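# Transfer the 96-well plate from bench spot B1 to nest N1

## Task

Carry the 96-well plate from bench position B1 into plate nest N1. It must lie flat within the nest's locating guides, with its cut-off corner (well A1) at the nest corner labelled A1. Then release it and withdraw the gripper.

## Robot and tools

Robot and frame: there are two arms, left_arm and right_arm, each with a two-finger parallel gripper. The names are labels only and do not mean sides of an image. The scene frame has its origin on the table surface midway between the arms. +x points away from the arms across the table, +y points toward left_arm's side, and +z points up. Viewed from behind the arms, bench spot B1 is on the right (-y side) and nest N1 is on the left (+y side). The plate has one clipped corner, and that is where well A1 is. The mounting plates under the arm bases and the metal frame behind them are fixed obstacles.

Gripper axes: the fingers extend along the gripper's own +z and open and close along its y. The reported end_effector_position is the point between the pads, about 1 cm short of the fingertips.

Row format, used by both execute_actions and move: one flat list of 16 numbers that always covers both arms. The first 8 are left_arm's x, y, z, qw, qx, qy, qz, opening, and the next 8 are right_arm's in the same order. x, y, z give an absolute target position in metres in the scene frame. qw, qx, qy, qz give an absolute target orientation as a quaternion, w first, also in the scene frame. Together they are a pose, not an offset. opening runs from -1 (closed) to +1 (fully open, 0.094 m). For an arm that should stay still, resend its last reported pose unchanged. Hold a chosen quaternion constant in every row rather than copying readings that may have drifted.

execute_actions: "actions" is a list with zero or one item. An empty list only returns the current state. {"rows": [...], "steps": n} gives 1 to 15 rows and n up to 15 control steps of 1/30 s each (default 15). Each row is used for one step, and the final row repeats if there are fewer rows than steps. {"steps": n} without rows is a wait of up to 300 steps, counted from the previous result, so your reply time is included. The optional "pictures" boolean controls whether images are returned. A refused call moves nothing. A call is refused if a target is more than 0.6 m from that arm's last reported position along any of its gripper axes.

move: "target" is one 16-number row as above. "speed" is optional, 0.002 to 0.5 m/s (default 0.25), and rotation is capped at twice that value in rad/s. Both grippers follow straight-line paths that finish together and last 0.5 to 10 s; a longer path is cut off at 10 s. The opening is applied when the move starts. Paths do not avoid obstacles or the other arm. The result adds a "move:" line giving the outcome (done, off_target, moving, held, fault) and the limits that acted. paced means the pose was clipped. held means a check blocked some steps, and the arm may surge afterwards. The result also gives each gripper's distance to its pose. If only one arm is named, the other one finished normally.

wait: "seconds", 0 to 10. It sends nothing new.

zoom_image: "camera" is one of cam_head_left, cam_head_right, cam_left_wrist, cam_right_wrist. "region" is [x0, y0, x1, y1] in pixels of that camera's latest image, measured from its top-left corner, at most 504 by 504. Head images are 896x504 and wrist images are 504x504.

finished_scene: "scene" is the current scene's number. It cannot be undone, and its result says whether the goal was met. Call it only when the plate is seated and the gripper has left it.

Results: the state line, left_arm: ... | right_arm: ..., gives each gripper's position and quaternion in the scene frame. Reported positions can be off, more so at long reach. grip_measured is the measured finger opening on the command scale. The last value of each arm's Joint positions is the opening in metres. Readings can be off by about 1 mm. "Hand target" shows what the controller is currently driving toward. "pose unreachable" means a clearance check changed or blocked that arm's command. HELD marks steps that were not sent. "too close" treats an arm's mounting plate and its half of the frame as part of that arm. FAULT lines report stops. MOTOR HOT is a warning from 75 °C.

Controller behaviour: at each step the commanded pose is clipped to within 70 mm and 16° of the measured pose. After an action ends, the arm only carries on to that clipped pose, so long moves need several actions; check each result. When position and orientation cannot both be met, position takes priority. Joint friction can leave up to about 31 mm of error, and very small commands may do nothing. Grippers lag behind their paths and can overshoot, especially near full reach. Joint ranges in rad: waist -2.618 to 3.054, shoulder 0 to 3.142, elbow 0 to 3.142, wrist pitch -1.571 to 1.571, wrist yaw -1.571 to 1.571, wrist roll -2.094 to 2.094.

Grasping: keep commanding an opening below grip_measured. About 0.03 below holds firmly; a smaller margin holds more lightly. Pad force is about 50 to 62 N, and less on parts thinner than about 2 mm.

Heat: carrying a load warms the motors. At 90 °C the arm is halted for 10 s. At 100 °C the arm releases everything and sags. Keep holding time short.

Cautions: approach contact slowly. Faster contact, and targets placed deeper past a surface, press harder. Bring the plate to within a few mm of its seat before opening; a longer drop fails the task. Do not knock anything off the table, and do not let the arms hit or push each other. Loose objects may occasionally be nudged by outside pushes, so re-check with the cameras. The simulation keeps running while you compose replies. The camera calibration lists intrinsics and world-to-camera transforms. Wrist camera poses are derived from joint readings, and small errors should be expected.

Each tool is called as name(argument=value, ...) on one line, values as JSON.

## Session

execute_actions(actions=[])

Scene clock: 0.00 s of 13200.00 s.
left_arm: end_effector_position=(+0.4577, +0.3077, +0.2388) grip_measured=+1.000 end_effector_quat_wxyz=(+0.013, -0.613, +0.786, -0.082) | right_arm: end_effector_position=(+0.0208, -0.5783, +0.1324) grip_measured=+1.000 end_effector_quat_wxyz=(+0.053, +0.994, +0.067, +0.070)
Joint positions: left_arm=[ 0.084  1.56   1.765 -1.138  0.048 -1.413  0.094] | right_arm=[-2.021  1.646  0.569 -0.59  -0.665  1.071  0.094]
Joint velocities: left_arm=[ 0.022  0.007 -0.022  0.037 -0.022  0.022  0.   ] | right_arm=[ 0.002  0.002  0.007  0.007 -0.022 -0.007  0.   ]
Motor temperatures (°C, as the motors report them): left_arm=[20 19 20 18 21 19] | right_arm=[17 20 18 21 17 19]
Hand target (left_arm): +0.458, +0.308, +0.239; +0.013, -0.613, +0.786, -0.082
Hand target (right_arm): +0.021, -0.578, +0.132; +0.053, +0.994, +0.067, +0.070

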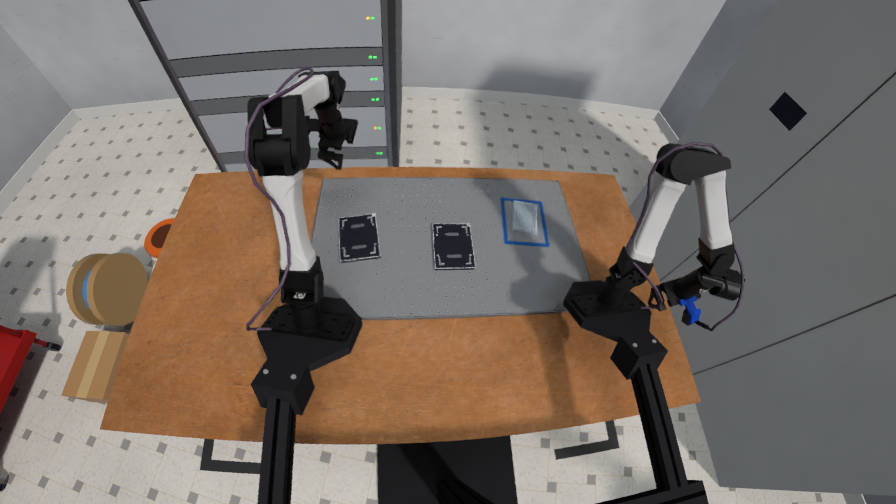

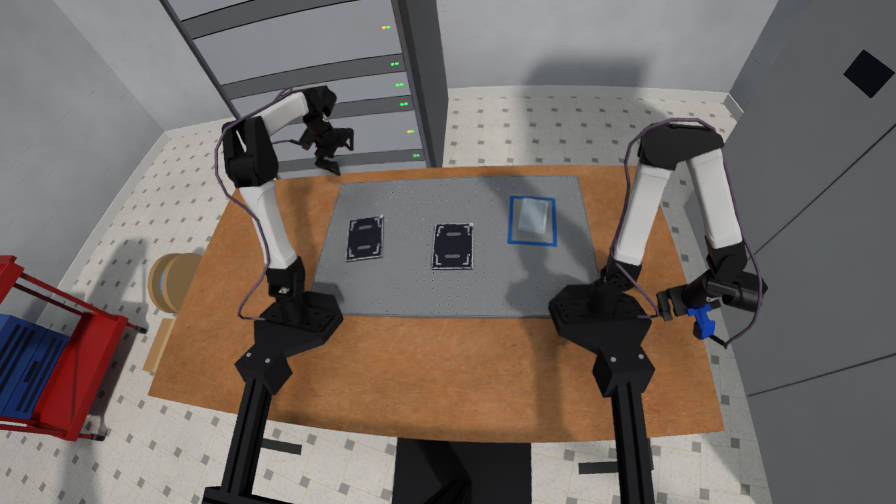

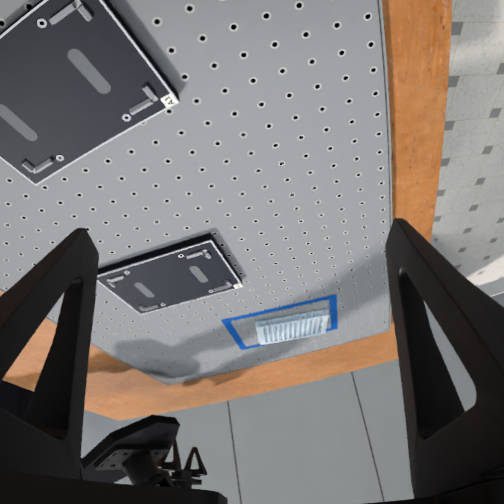

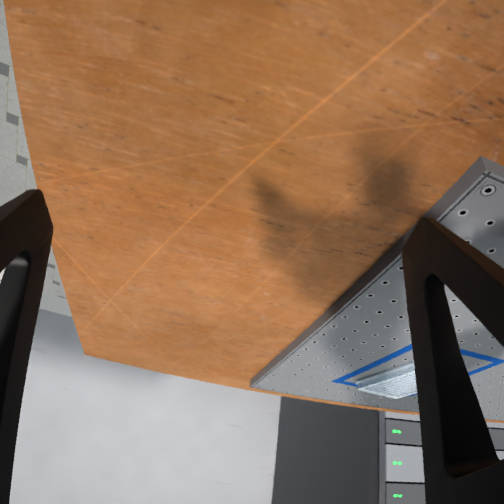

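zoom_image(camera="cam_head_left", region=[320, 180, 580, 290])

zoom_image(camera="cam_head_right", region=[320, 180, 580, 290])

Region (320, 180, 580, 290) of cam_head_left's 896x504 image, scaled by 1.938, with more detail than that image has; it fills the top 213 rows of this view, and the rest is white.

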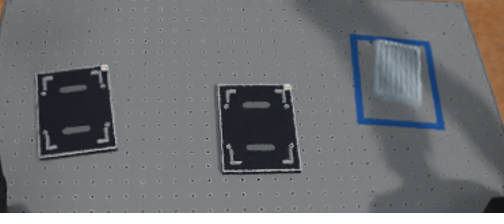

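Region (320, 180, 580, 290) of cam_head_right's 896x504 image, scaled by 1.938, with more detail than that image has; it fills the top 213 rows of this view, and the rest is white.

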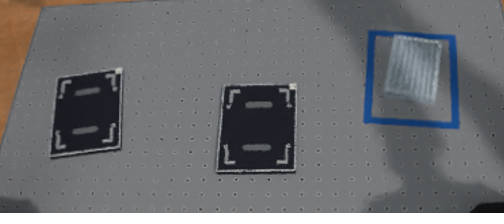

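zoom_image(camera="cam_left_wrist", region=[0, 0, 340, 350])

move(target=[0.4577,0.3077,0.2388,0.013,-0.613,0.786,-0.082,1, 0.36,-0.275,0.2,0,1,0,0,1])

Region (0, 0, 340, 350) of cam_left_wrist's 504x504 image, scaled by 1.440, with more detail than that image has; it fills the left 490 columns of this view, and the rest is white.

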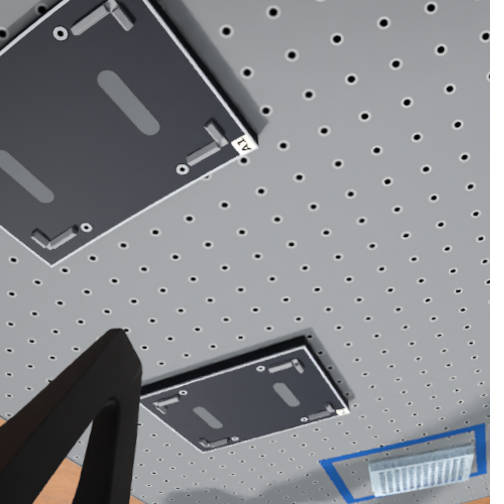

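Scene clock: 10.30 s of 13200.00 s.
left_arm: end_effector_position=(+0.4577, +0.3077, +0.2388) grip_measured=+1.000 end_effector_quat_wxyz=(+0.013, -0.613, +0.786, -0.082) | right_arm: end_effector_position=(+0.3567, -0.2847, +0.2018) grip_measured=+1.000 end_effector_quat_wxyz=(-0.331, +0.842, +0.414, +0.099)
Joint positions: left_arm=[ 0.084  1.56   1.765 -1.138  0.048 -1.413  0.094] | right_arm=[-0.162  1.398  1.22  -1.076 -0.666  2.094  0.094]
Joint velocities: left_arm=[-0.007  0.007 -0.002  0.022 -0.051  0.007  0.   ] | right_arm=[-0.007  0.017  0.027 -0.007  0.022 -0.022  0.   ]
Motor temperatures (°C, as the motors report them): left_arm=[20 22 22 19 21 19] | right_arm=[18 21 19 21 17 19]
Hand target (left_arm): +0.458, +0.308, +0.239; +0.013, -0.613, +0.786, -0.082
Hand target (right_arm): +0.357, -0.283, +0.198; -0.336, +0.843, +0.412, +0.085
Off the commanded pose (left_arm): 0.000 m, 0 deg.
Off the commanded pose (right_arm): 0.010 m, 65 deg; orientation clipped at the last step of the last action.
joint sent to its limit (right arm) — the command would take joint 6 (wrist roll) past its upper limit, so that joint was sent only as far as its limit.
After step 90, 3.83 s passed at rest.
move: off_target (right_arm); limits=paced
camera_calibration (this result's frames):
cam_right_wrist: T_world_to_cam=[[-0.831473, 0.344703, 0.435697, 0.307162], [0.448281, -0.0469794, 0.892657, -0.360295], [0.328171, 0.937535, -0.115462, 0.265665], [0, 0, 0, 1]] pos_world=[0.329728, -0.371877, 0.218465]

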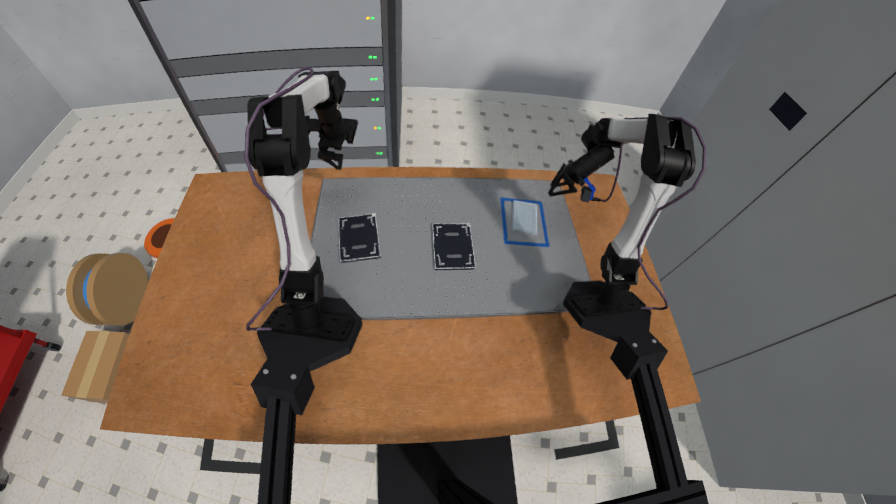

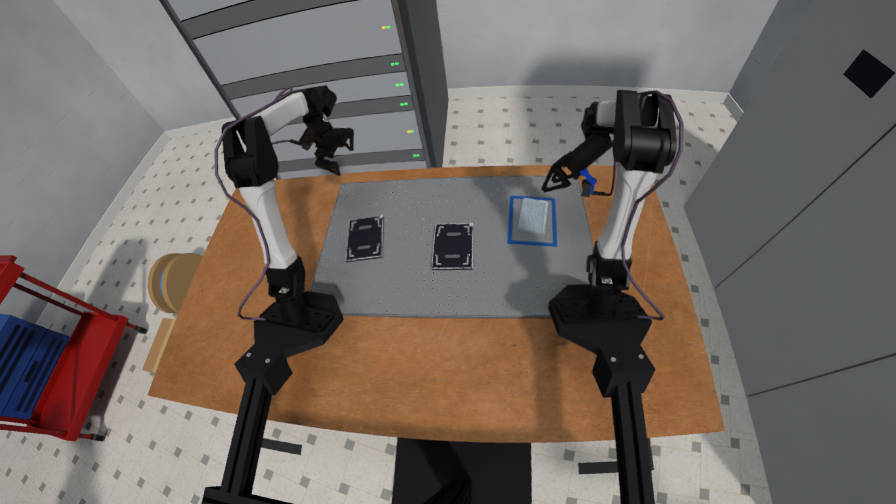

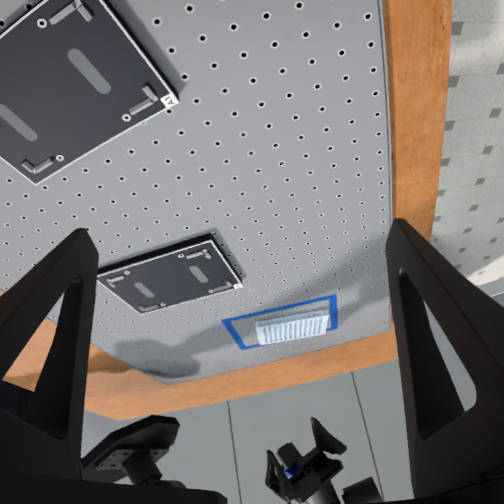

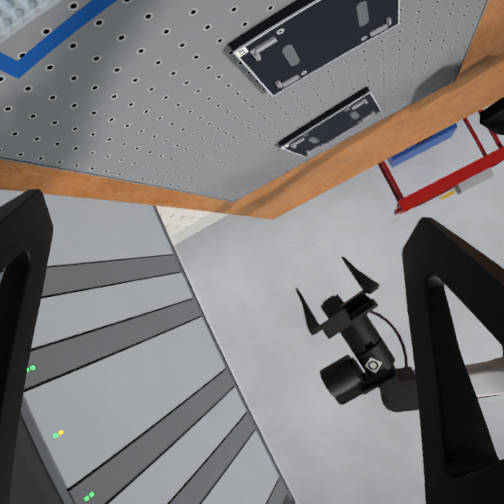

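move(target=[0.4577,0.3077,0.2388,0.013,-0.613,0.786,-0.082,1, 0.36,-0.275,0.22,0,0,1,0,1])

Scene clock: 17.17 s of 13200.00 s.
left_arm: end_effector_position=(+0.4577, +0.3077, +0.2388) grip_measured=+1.000 end_effector_quat_wxyz=(+0.013, -0.613, +0.786, -0.082) | right_arm: end_effector_position=(+0.3648, -0.2750, +0.2194) grip_measured=+1.000 end_effector_quat_wxyz=(-0.001, +0.008, +1.000, -0.002)
Joint positions: left_arm=[ 0.084  1.56   1.765 -1.138  0.048 -1.413  0.094] | right_arm=[ 0.367  1.347  1.33  -1.117  0.267  0.421  0.094]
Joint velocities: left_arm=[-0.002 -0.012  0.002 -0.051  0.022 -0.066  0.   ] | right_arm=[ 0.007  0.002  0.002  0.007  0.007 -0.051  0.   ]
Motor temperatures (°C, as the motors report them): left_arm=[20 24 23 19 21 19] | right_arm=[18 23 20 21 17 19]
Hand target (left_arm): +0.458, +0.308, +0.239; +0.013, -0.613, +0.786, -0.082
Hand target (right_arm): +0.361, -0.275, +0.220; +0.003, -0.001, +1.000, -0.004
Off the commanded pose (left_arm): 0.000 m, 0 deg.
Off the commanded pose (right_arm): 0.005 m, 1 deg.
move: done
camera_calibration (this result's frames):
cam_right_wrist: T_world_to_cam=[[0.10507, -0.994084, 0.0275124, -0.317417], [-0.649145, -0.0476006, 0.759174, 0.0502434], [-0.753373, -0.097626, -0.650306, 0.483204], [0, 0, 0, 1]] pos_world=[0.429999, -0.265974, 0.28482]

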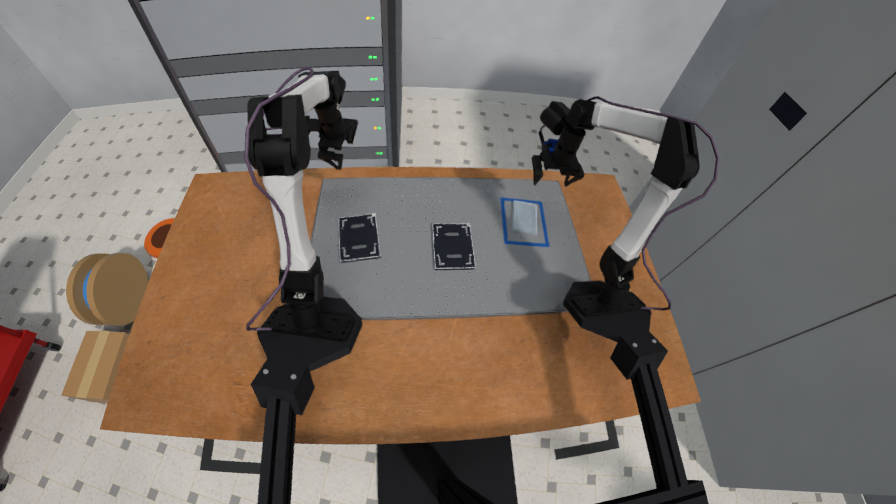

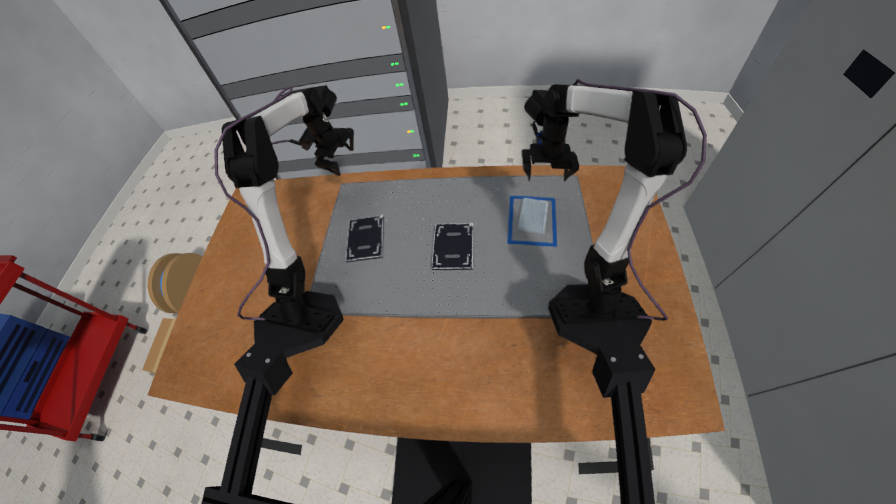

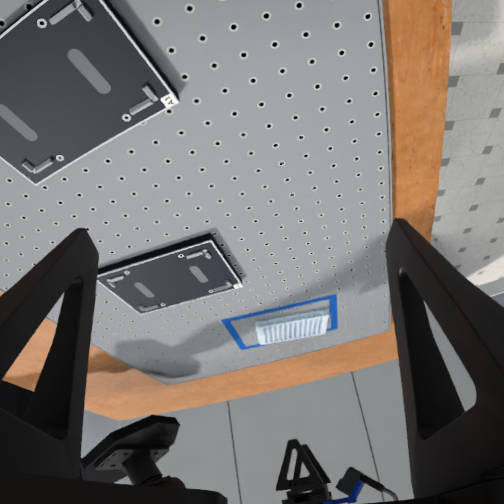

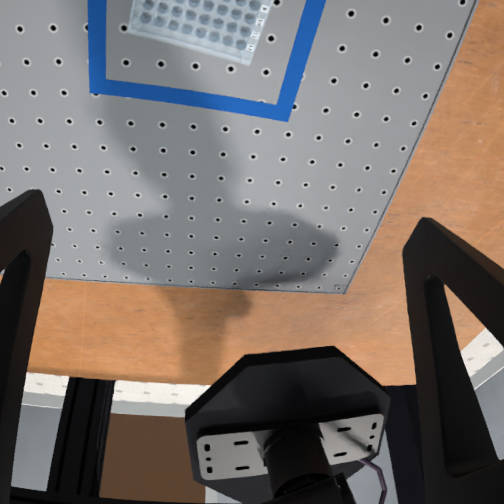

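move(target=[0.4577,0.3077,0.2388,0.013,-0.613,0.786,-0.082,1, 0.41,-0.27,0.13,0,0,1,0,1])

Scene clock: 23.77 s of 13200.00 s.
left_arm: end_effector_position=(+0.4577, +0.3077, +0.2388) grip_measured=+1.000 end_effector_quat_wxyz=(+0.013, -0.613, +0.786, -0.082) | right_arm: end_effector_position=(+0.4094, -0.2694, +0.1373) grip_measured=+1.000 end_effector_quat_wxyz=(+0.006, +0.001, +1.000, -0.000)
Joint positions: left_arm=[ 0.084  1.56   1.765 -1.138  0.048 -1.413  0.094] | right_arm=[ 0.26   1.584  1.33  -0.84   0.221  0.304  0.094]
Joint velocities: left_arm=[-0.012  0.007  0.002 -0.051 -0.11   0.051  0.   ] | right_arm=[ 0.007  0.012  0.002 -0.007  0.007 -0.037  0.   ]
Motor temperatures (°C, as the motors report them): left_arm=[20 26 23 19 21 19] | right_arm=[18 25 20 21 17 19]
Hand target (left_arm): +0.458, +0.308, +0.239; +0.013, -0.613, +0.786, -0.082
Hand target (right_arm): +0.408, -0.271, +0.130; -0.000, +0.000, +1.000, +0.001
Off the commanded pose (left_arm): 0.000 m, 0 deg.
Off the commanded pose (right_arm): 0.007 m, 1 deg.
After step 90, 2.53 s passed at rest.
move: done
camera_calibration (this result's frames):
cam_right_wrist: T_world_to_cam=[[0.118837, -0.992607, 0.02468, -0.319121], [-0.65932, -0.0603015, 0.74944, 0.143909], [-0.742412, -0.105334, -0.661612, 0.458903], [0, 0, 0, 1]] pos_world=[0.473501, -0.259746, 0.20364]

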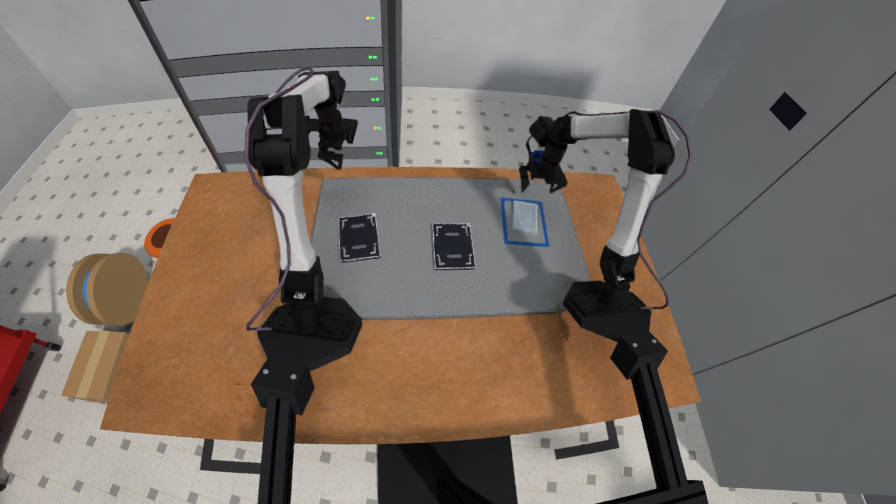

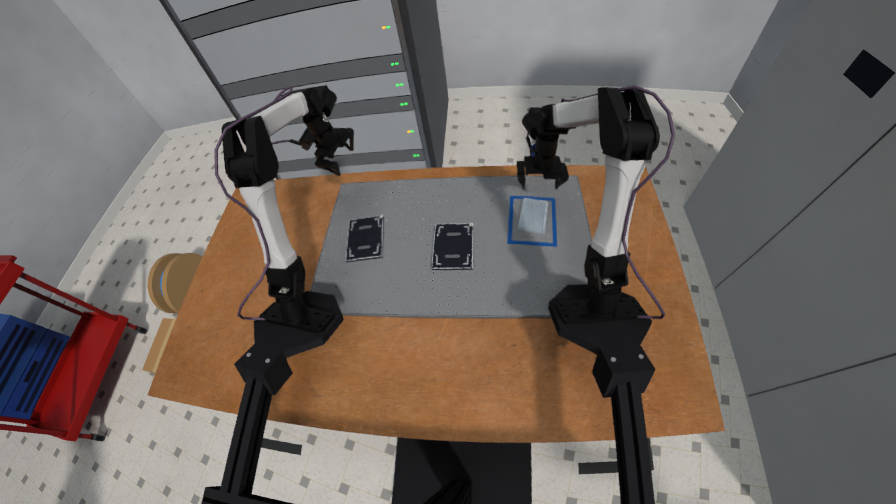

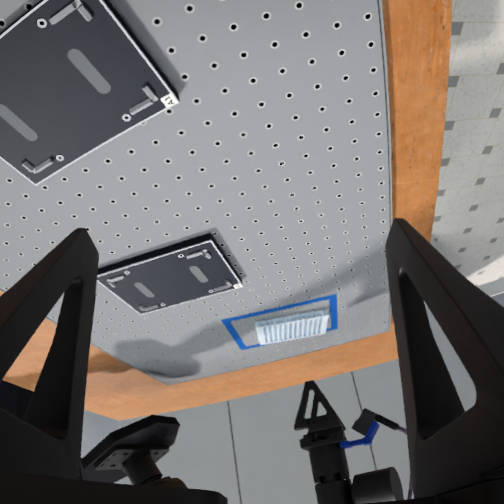

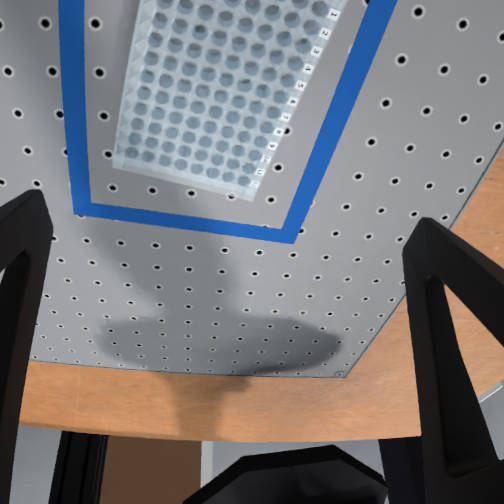

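move(target=[0.4577,0.3077,0.2388,0.013,-0.613,0.786,-0.082,1, 0.397,-0.257,0.06,0,0.087,0.996,0,1], speed=0.1)

Scene clock: 31.37 s of 13200.00 s.
left_arm: end_effector_position=(+0.4577, +0.3077, +0.2388) grip_measured=+1.000 end_effector_quat_wxyz=(+0.013, -0.613, +0.786, -0.082) | right_arm: end_effector_position=(+0.4065, -0.2557, +0.0741) grip_measured=+1.000 end_effector_quat_wxyz=(+0.017, +0.084, +0.996, +0.005)
Joint positions: left_arm=[ 0.084  1.56   1.765 -1.138  0.048 -1.413  0.094] | right_arm=[ 0.26   1.707  1.222 -0.584  0.22   0.466  0.094]
Joint velocities: left_arm=[-0.007  0.002 -0.002 -0.007 -0.037  0.022  0.   ] | right_arm=[ 0.007 -0.002  0.007  0.022  0.022 -0.095  0.   ]
Motor temperatures (°C, as the motors report them): left_arm=[20 27 24 19 21 19] | right_arm=[18 27 20 21 17 19]
Hand target (left_arm): +0.458, +0.308, +0.239; +0.013, -0.613, +0.786, -0.082
Hand target (right_arm): +0.395, -0.258, +0.061; -0.000, +0.087, +0.996, -0.000
Off the commanded pose (left_arm): 0.000 m, 0 deg.
Off the commanded pose (right_arm): 0.017 m, 2 deg.
After step 90, 3.20 s passed at rest.
move: off_target (right_arm)
camera_calibration (this result's frames):
cam_right_wrist: T_world_to_cam=[[-0.0479183, -0.998752, 0.0140954, -0.236586], [-0.677414, 0.042865, 0.734352, 0.22501], [-0.734039, 0.0256404, -0.678623, 0.447727], [0, 0, 0, 1]] pos_world=[0.469737, -0.257416, 0.141936]

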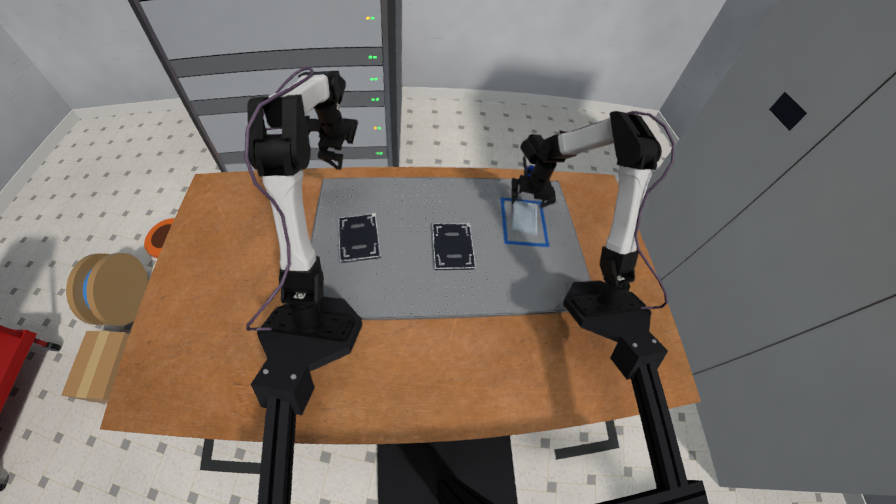

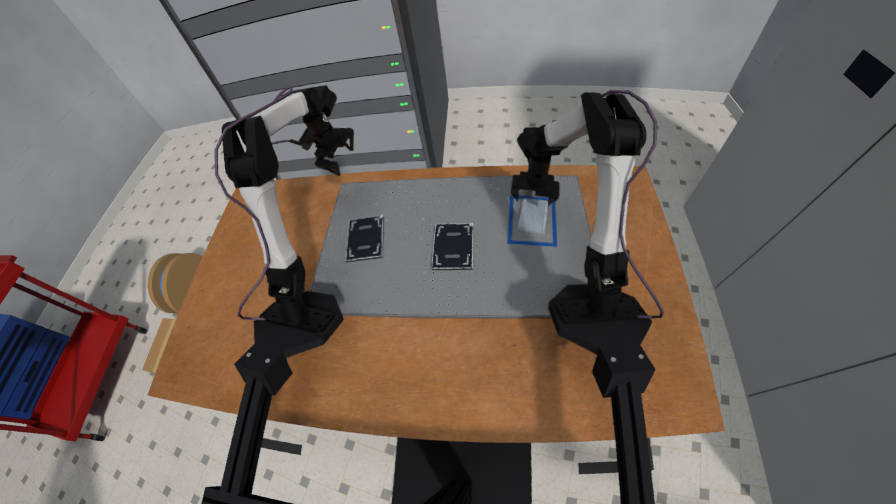

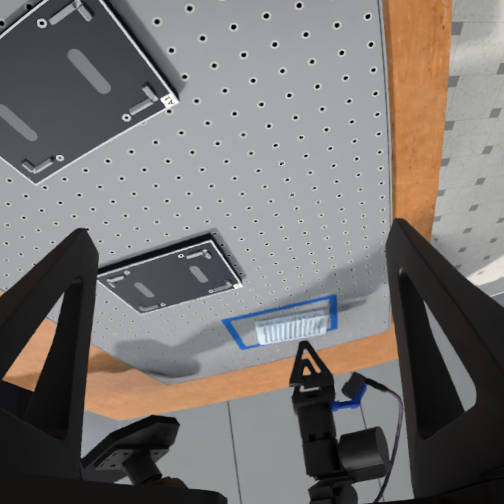

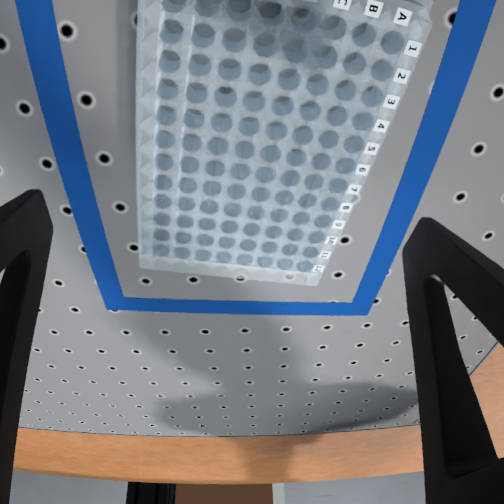

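move(target=[0.4577,0.3077,0.2388,0.013,-0.613,0.786,-0.082,1, 0.385,-0.262,0.035,0,0.13,0.991,0,1], speed=0.04)

Scene clock: 38.13 s of 13200.00 s.
left_arm: end_effector_position=(+0.4577, +0.3077, +0.2388) grip_measured=+1.000 end_effector_quat_wxyz=(+0.013, -0.613, +0.786, -0.082) | right_arm: end_effector_position=(+0.3961, -0.2578, +0.0500) grip_measured=+1.000 end_effector_quat_wxyz=(+0.018, +0.124, +0.992, +0.006)
Joint positions: left_arm=[ 0.084  1.56   1.765 -1.138  0.048 -1.413  0.094] | right_arm=[ 0.248  1.739  1.15  -0.476  0.216  0.535  0.094]
Joint velocities: left_arm=[-0.007 -0.012  0.002 -0.11  -0.051 -0.037  0.   ] | right_arm=[ 0.007  0.002  0.012  0.051 -0.007  0.022  0.   ]
Motor temperatures (°C, as the motors report them): left_arm=[20 28 24 19 21 19] | right_arm=[18 28 20 21 17 19]
Hand target (left_arm): +0.458, +0.308, +0.239; +0.013, -0.613, +0.786, -0.082
Hand target (right_arm): +0.384, -0.262, +0.036; -0.000, +0.130, +0.992, +0.000
Off the commanded pose (left_arm): 0.000 m, 0 deg.
Off the commanded pose (right_arm): 0.019 m, 2 deg.
After step 90, 2.23 s passed at rest.
move: off_target (right_arm)
camera_calibration (this result's frames):
cam_right_wrist: T_world_to_cam=[[-0.127796, -0.991732, 0.0116314, -0.205251], [-0.673359, 0.0953686, 0.733139, 0.247778], [-0.728187, 0.0858603, -0.679979, 0.437063], [0, 0, 0, 1]] pos_world=[0.458877, -0.26471, 0.117926]

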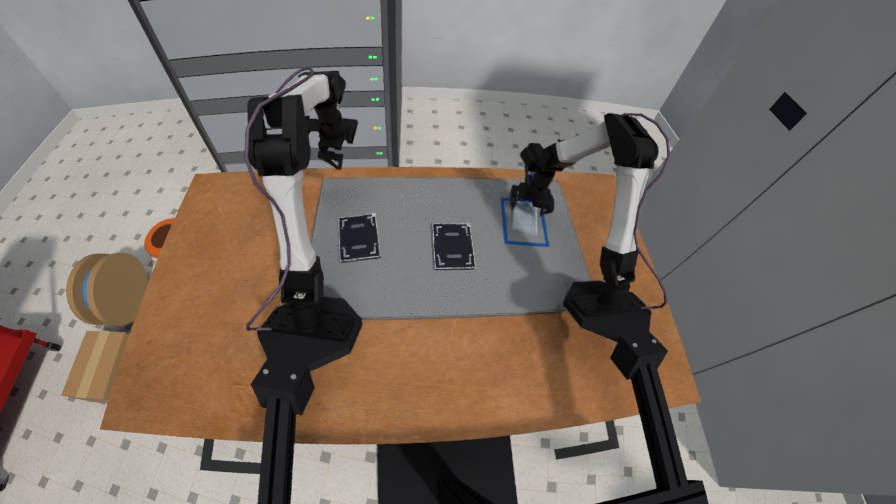

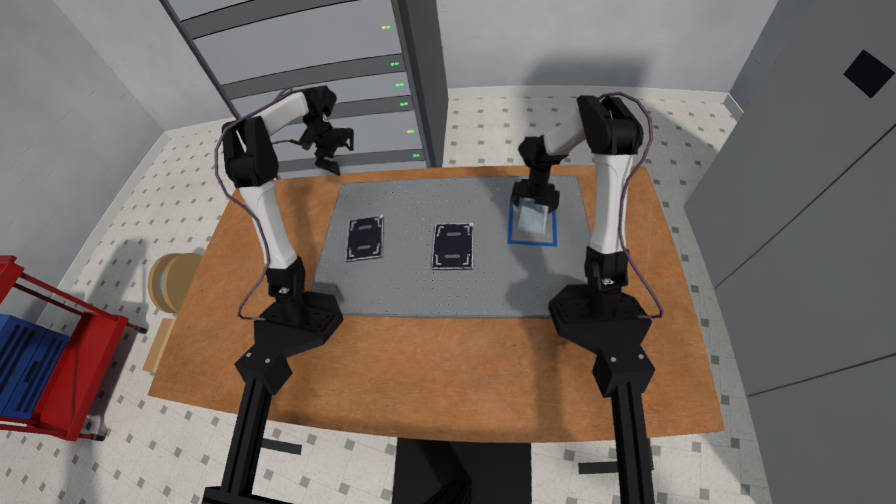

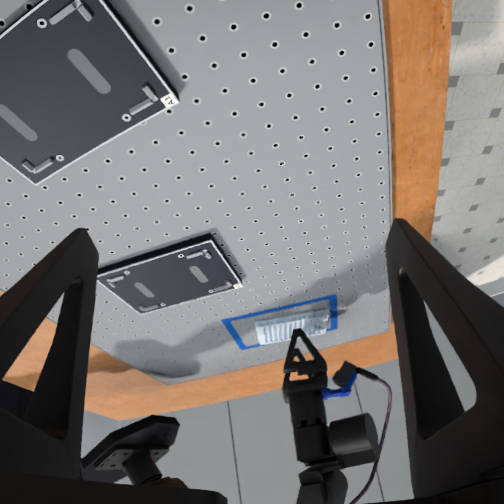

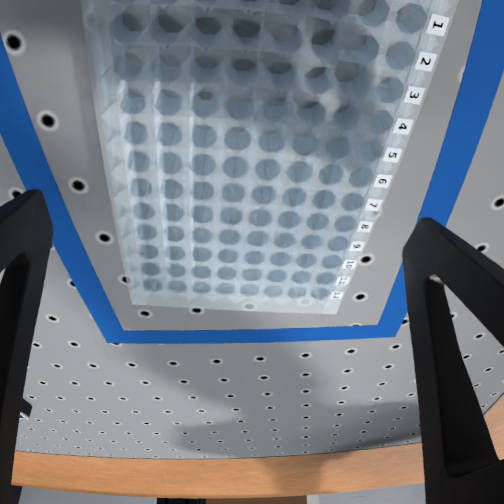

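move(target=[0.4577,0.3077,0.2388,0.013,-0.613,0.786,-0.082,1, 0.385,-0.260,0.012,0,0.13,0.991,0,1], speed=0.02)

Scene clock: 43.33 s of 13200.00 s.
left_arm: end_effector_position=(+0.4577, +0.3077, +0.2388) grip_measured=+1.000 end_effector_quat_wxyz=(+0.013, -0.613, +0.786, -0.082) | right_arm: end_effector_position=(+0.3980, -0.2537, +0.0335) grip_measured=+1.000 end_effector_quat_wxyz=(+0.021, +0.126, +0.992, +0.008)
Joint positions: left_arm=[ 0.084  1.56   1.765 -1.138  0.048 -1.413  0.094] | right_arm=[ 0.247  1.791  1.15  -0.416  0.213  0.537  0.094]
Joint velocities: left_arm=[ 0.012 -0.017  0.002  0.007  0.007  0.022  0.   ] | right_arm=[-0.022 -0.017 -0.002  0.007 -0.037 -0.022  0.   ]
Motor temperatures (°C, as the motors report them): left_arm=[20 29 25 19 21 19] | right_arm=[18 29 20 21 17 19]
Hand target (left_arm): +0.458, +0.308, +0.239; +0.013, -0.613, +0.786, -0.082
Hand target (right_arm): +0.384, -0.260, +0.014; -0.000, +0.130, +0.991, -0.000
Off the commanded pose (left_arm): 0.000 m, 0 deg.
Off the commanded pose (right_arm): 0.026 m, 3 deg.
move: off_target (right_arm)
camera_calibration (this result's frames):
cam_right_wrist: T_world_to_cam=[[-0.132326, -0.991185, 0.00649423, -0.198662], [-0.678058, 0.0952979, 0.728805, 0.262794], [-0.722999, 0.0920365, -0.684691, 0.426528], [0, 0, 0, 1]] pos_world=[0.46028, -0.26121, 0.101804]

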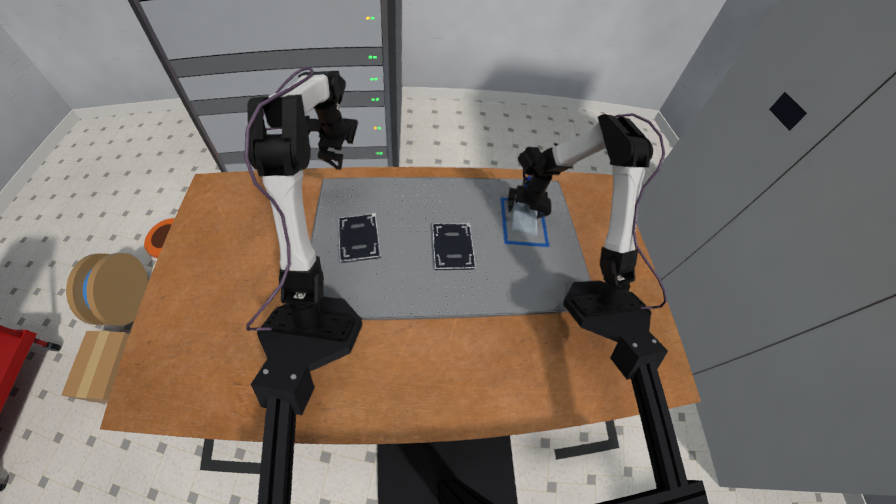

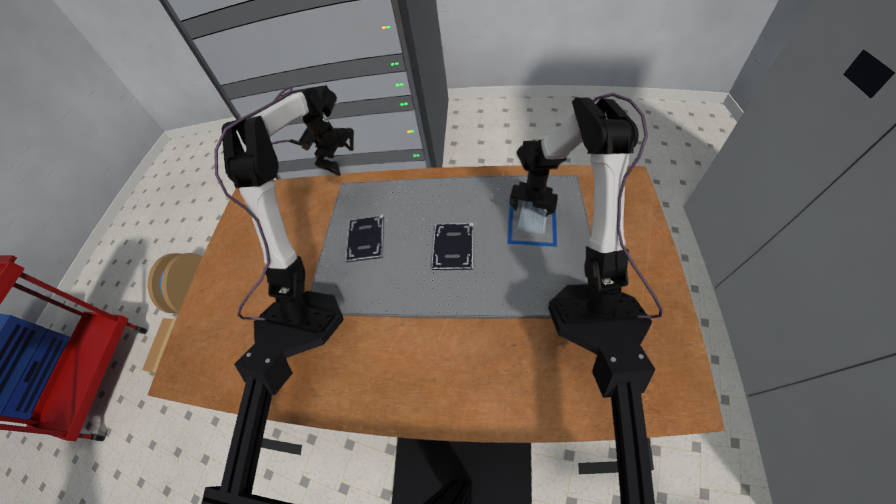

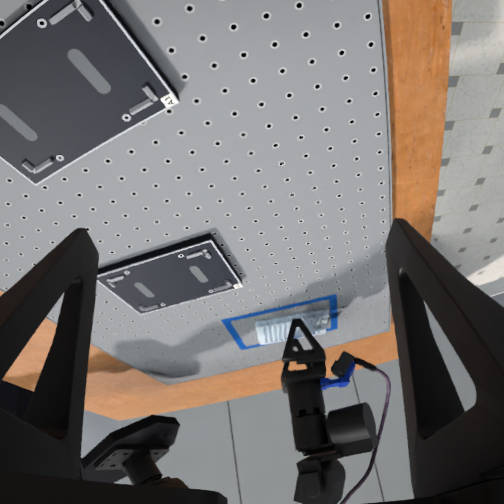

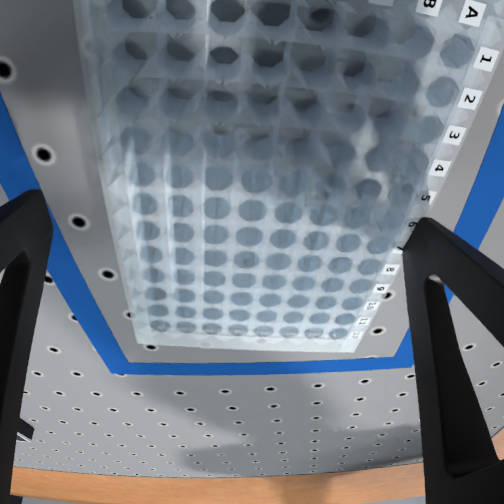

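move(target=[0.4577,0.3077,0.2388,0.013,-0.613,0.786,-0.082,1, 0.378,-0.270,0.018,0,0.13,0.991,0,1], speed=0.02)

Scene clock: 46.87 s of 13200.00 s.
left_arm: end_effector_position=(+0.4577, +0.3077, +0.2388) grip_measured=+1.000 end_effector_quat_wxyz=(+0.013, -0.613, +0.786, -0.082) | right_arm: end_effector_position=(+0.3972, -0.2545, +0.0334) grip_measured=+1.000 end_effector_quat_wxyz=(+0.026, +0.127, +0.991, +0.016)
Joint positions: left_arm=[ 0.084  1.56   1.765 -1.138  0.048 -1.413  0.094] | right_arm=[ 0.24   1.778  1.127 -0.389  0.199  0.53   0.094]
Joint velocities: left_arm=[-0.002 -0.002 -0.007 -0.037 -0.007  0.007  0.   ] | right_arm=[ 0.012 -0.002 -0.002  0.007  0.022 -0.037  0.   ]
Motor temperatures (°C, as the motors report them): left_arm=[20 29 25 19 21 19] | right_arm=[18 30 20 21 17 19]
Hand target (left_arm): +0.458, +0.308, +0.239; +0.013, -0.613, +0.786, -0.082
Hand target (right_arm): +0.377, -0.270, +0.020; -0.001, +0.131, +0.991, +0.000
Off the commanded pose (left_arm): 0.000 m, 0 deg.
Off the commanded pose (right_arm): 0.029 m, 3 deg.
move: off_target (right_arm)
camera_calibration (this result's frames):
cam_right_wrist: T_world_to_cam=[[-0.133941, -0.990948, -0.0090388, -0.198388], [-0.685577, 0.0860719, 0.722894, 0.263185], [-0.715573, 0.103022, -0.6909, 0.426008], [0, 0, 0, 1]] pos_world=[0.458701, -0.263134, 0.102281]

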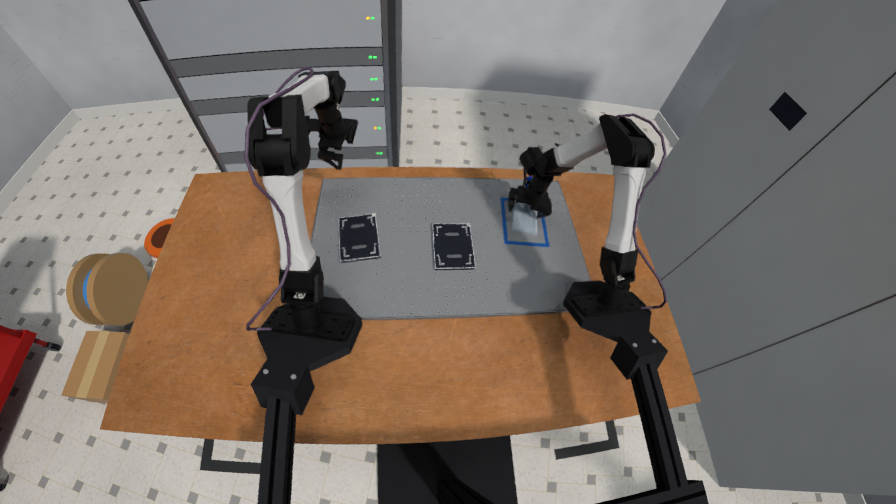

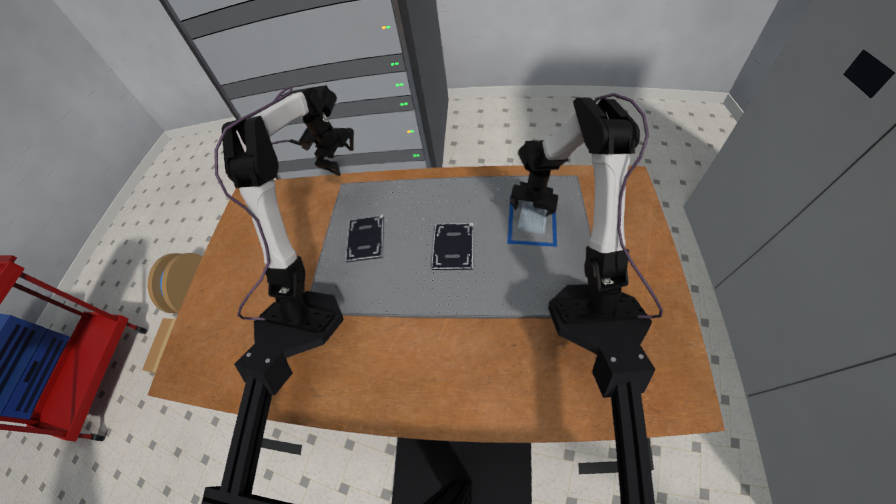

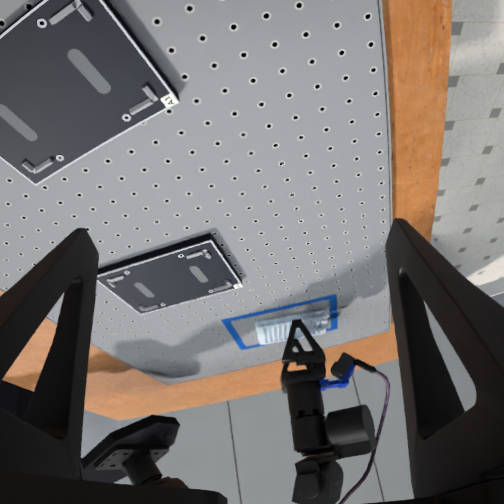

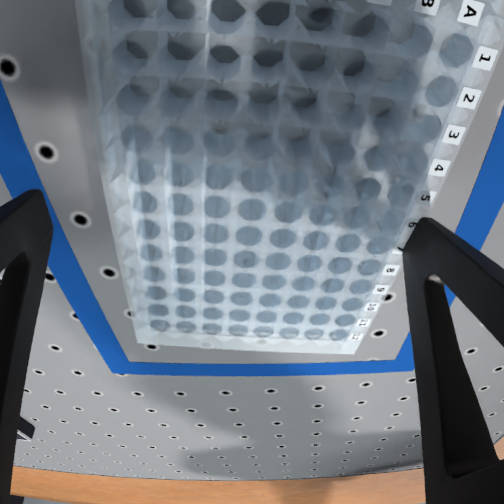

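Possibly resting on the plate. Lift slightly and push further in y.

move(target=[0.4577,0.3077,0.2388,0.013,-0.613,0.786,-0.082,1, 0.38,-0.285,0.05,0,0.13,0.991,0,1], speed=0.03)

Scene clock: 49.63 s of 13200.00 s.
left_arm: end_effector_position=(+0.4577, +0.3077, +0.2388) grip_measured=+1.000 end_effector_quat_wxyz=(+0.013, -0.613, +0.786, -0.082) | right_arm: end_effector_position=(+0.3900, -0.2785, +0.0492) grip_measured=+1.000 end_effector_quat_wxyz=(+0.012, +0.131, +0.991, +0.002)
Joint positions: left_arm=[ 0.084  1.56   1.765 -1.138  0.048 -1.413  0.094] | right_arm=[ 0.195  1.709  1.109 -0.471  0.192  0.504  0.094]
Joint velocities: left_arm=[ 0.007 -0.012  0.002 -0.081 -0.007  0.007  0.   ] | right_arm=[-0.012 -0.017  0.002 -0.037 -0.051 -0.037  0.   ]
Motor temperatures (°C, as the motors report them): left_arm=[20 29 25 19 21 19] | right_arm=[18 30 20 21 17 19]
Hand target (left_arm): +0.458, +0.308, +0.239; +0.013, -0.613, +0.786, -0.082
Hand target (right_arm): +0.380, -0.284, +0.050; -0.000, +0.130, +0.991, +0.000
Off the commanded pose (left_arm): 0.000 m, 0 deg.
Off the commanded pose (right_arm): 0.012 m, 1 deg.
move: off_target (right_arm)
camera_calibration (this result's frames):
cam_right_wrist: T_world_to_cam=[[-0.141721, -0.989736, 0.0183567, -0.220922], [-0.661645, 0.108502, 0.741925, 0.244873], [-0.736302, 0.0930011, -0.670231, 0.438609], [0, 0, 0, 1]] pos_world=[0.453658, -0.286015, 0.116347]

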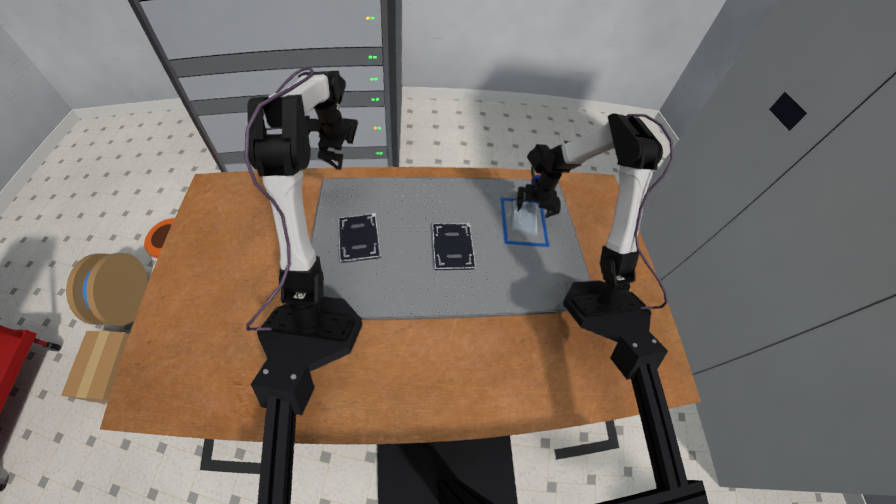

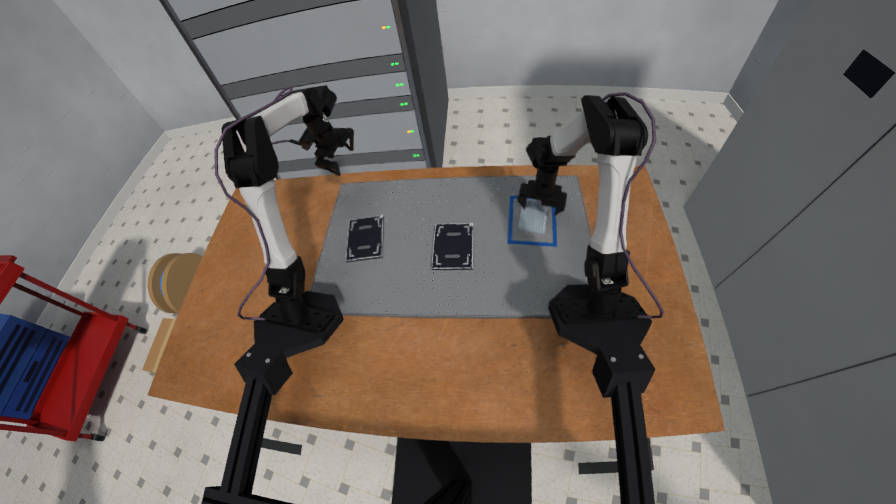

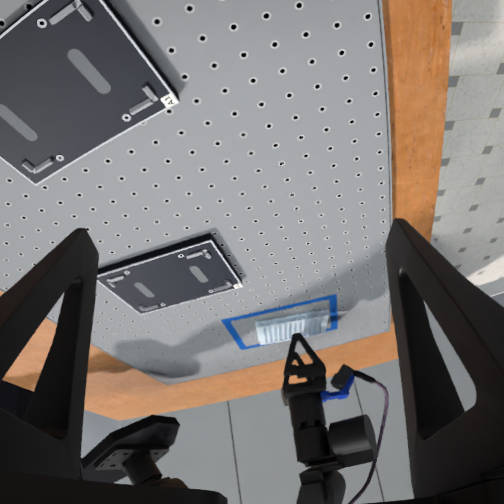

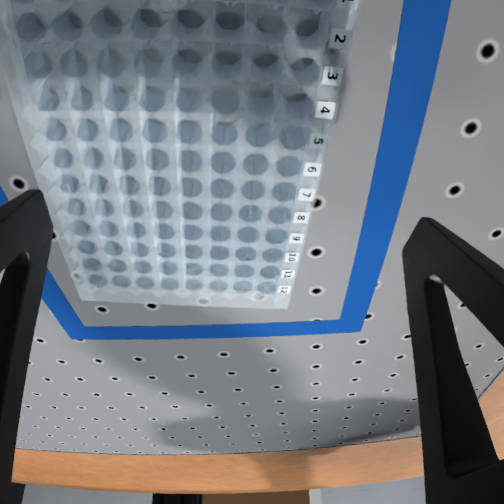

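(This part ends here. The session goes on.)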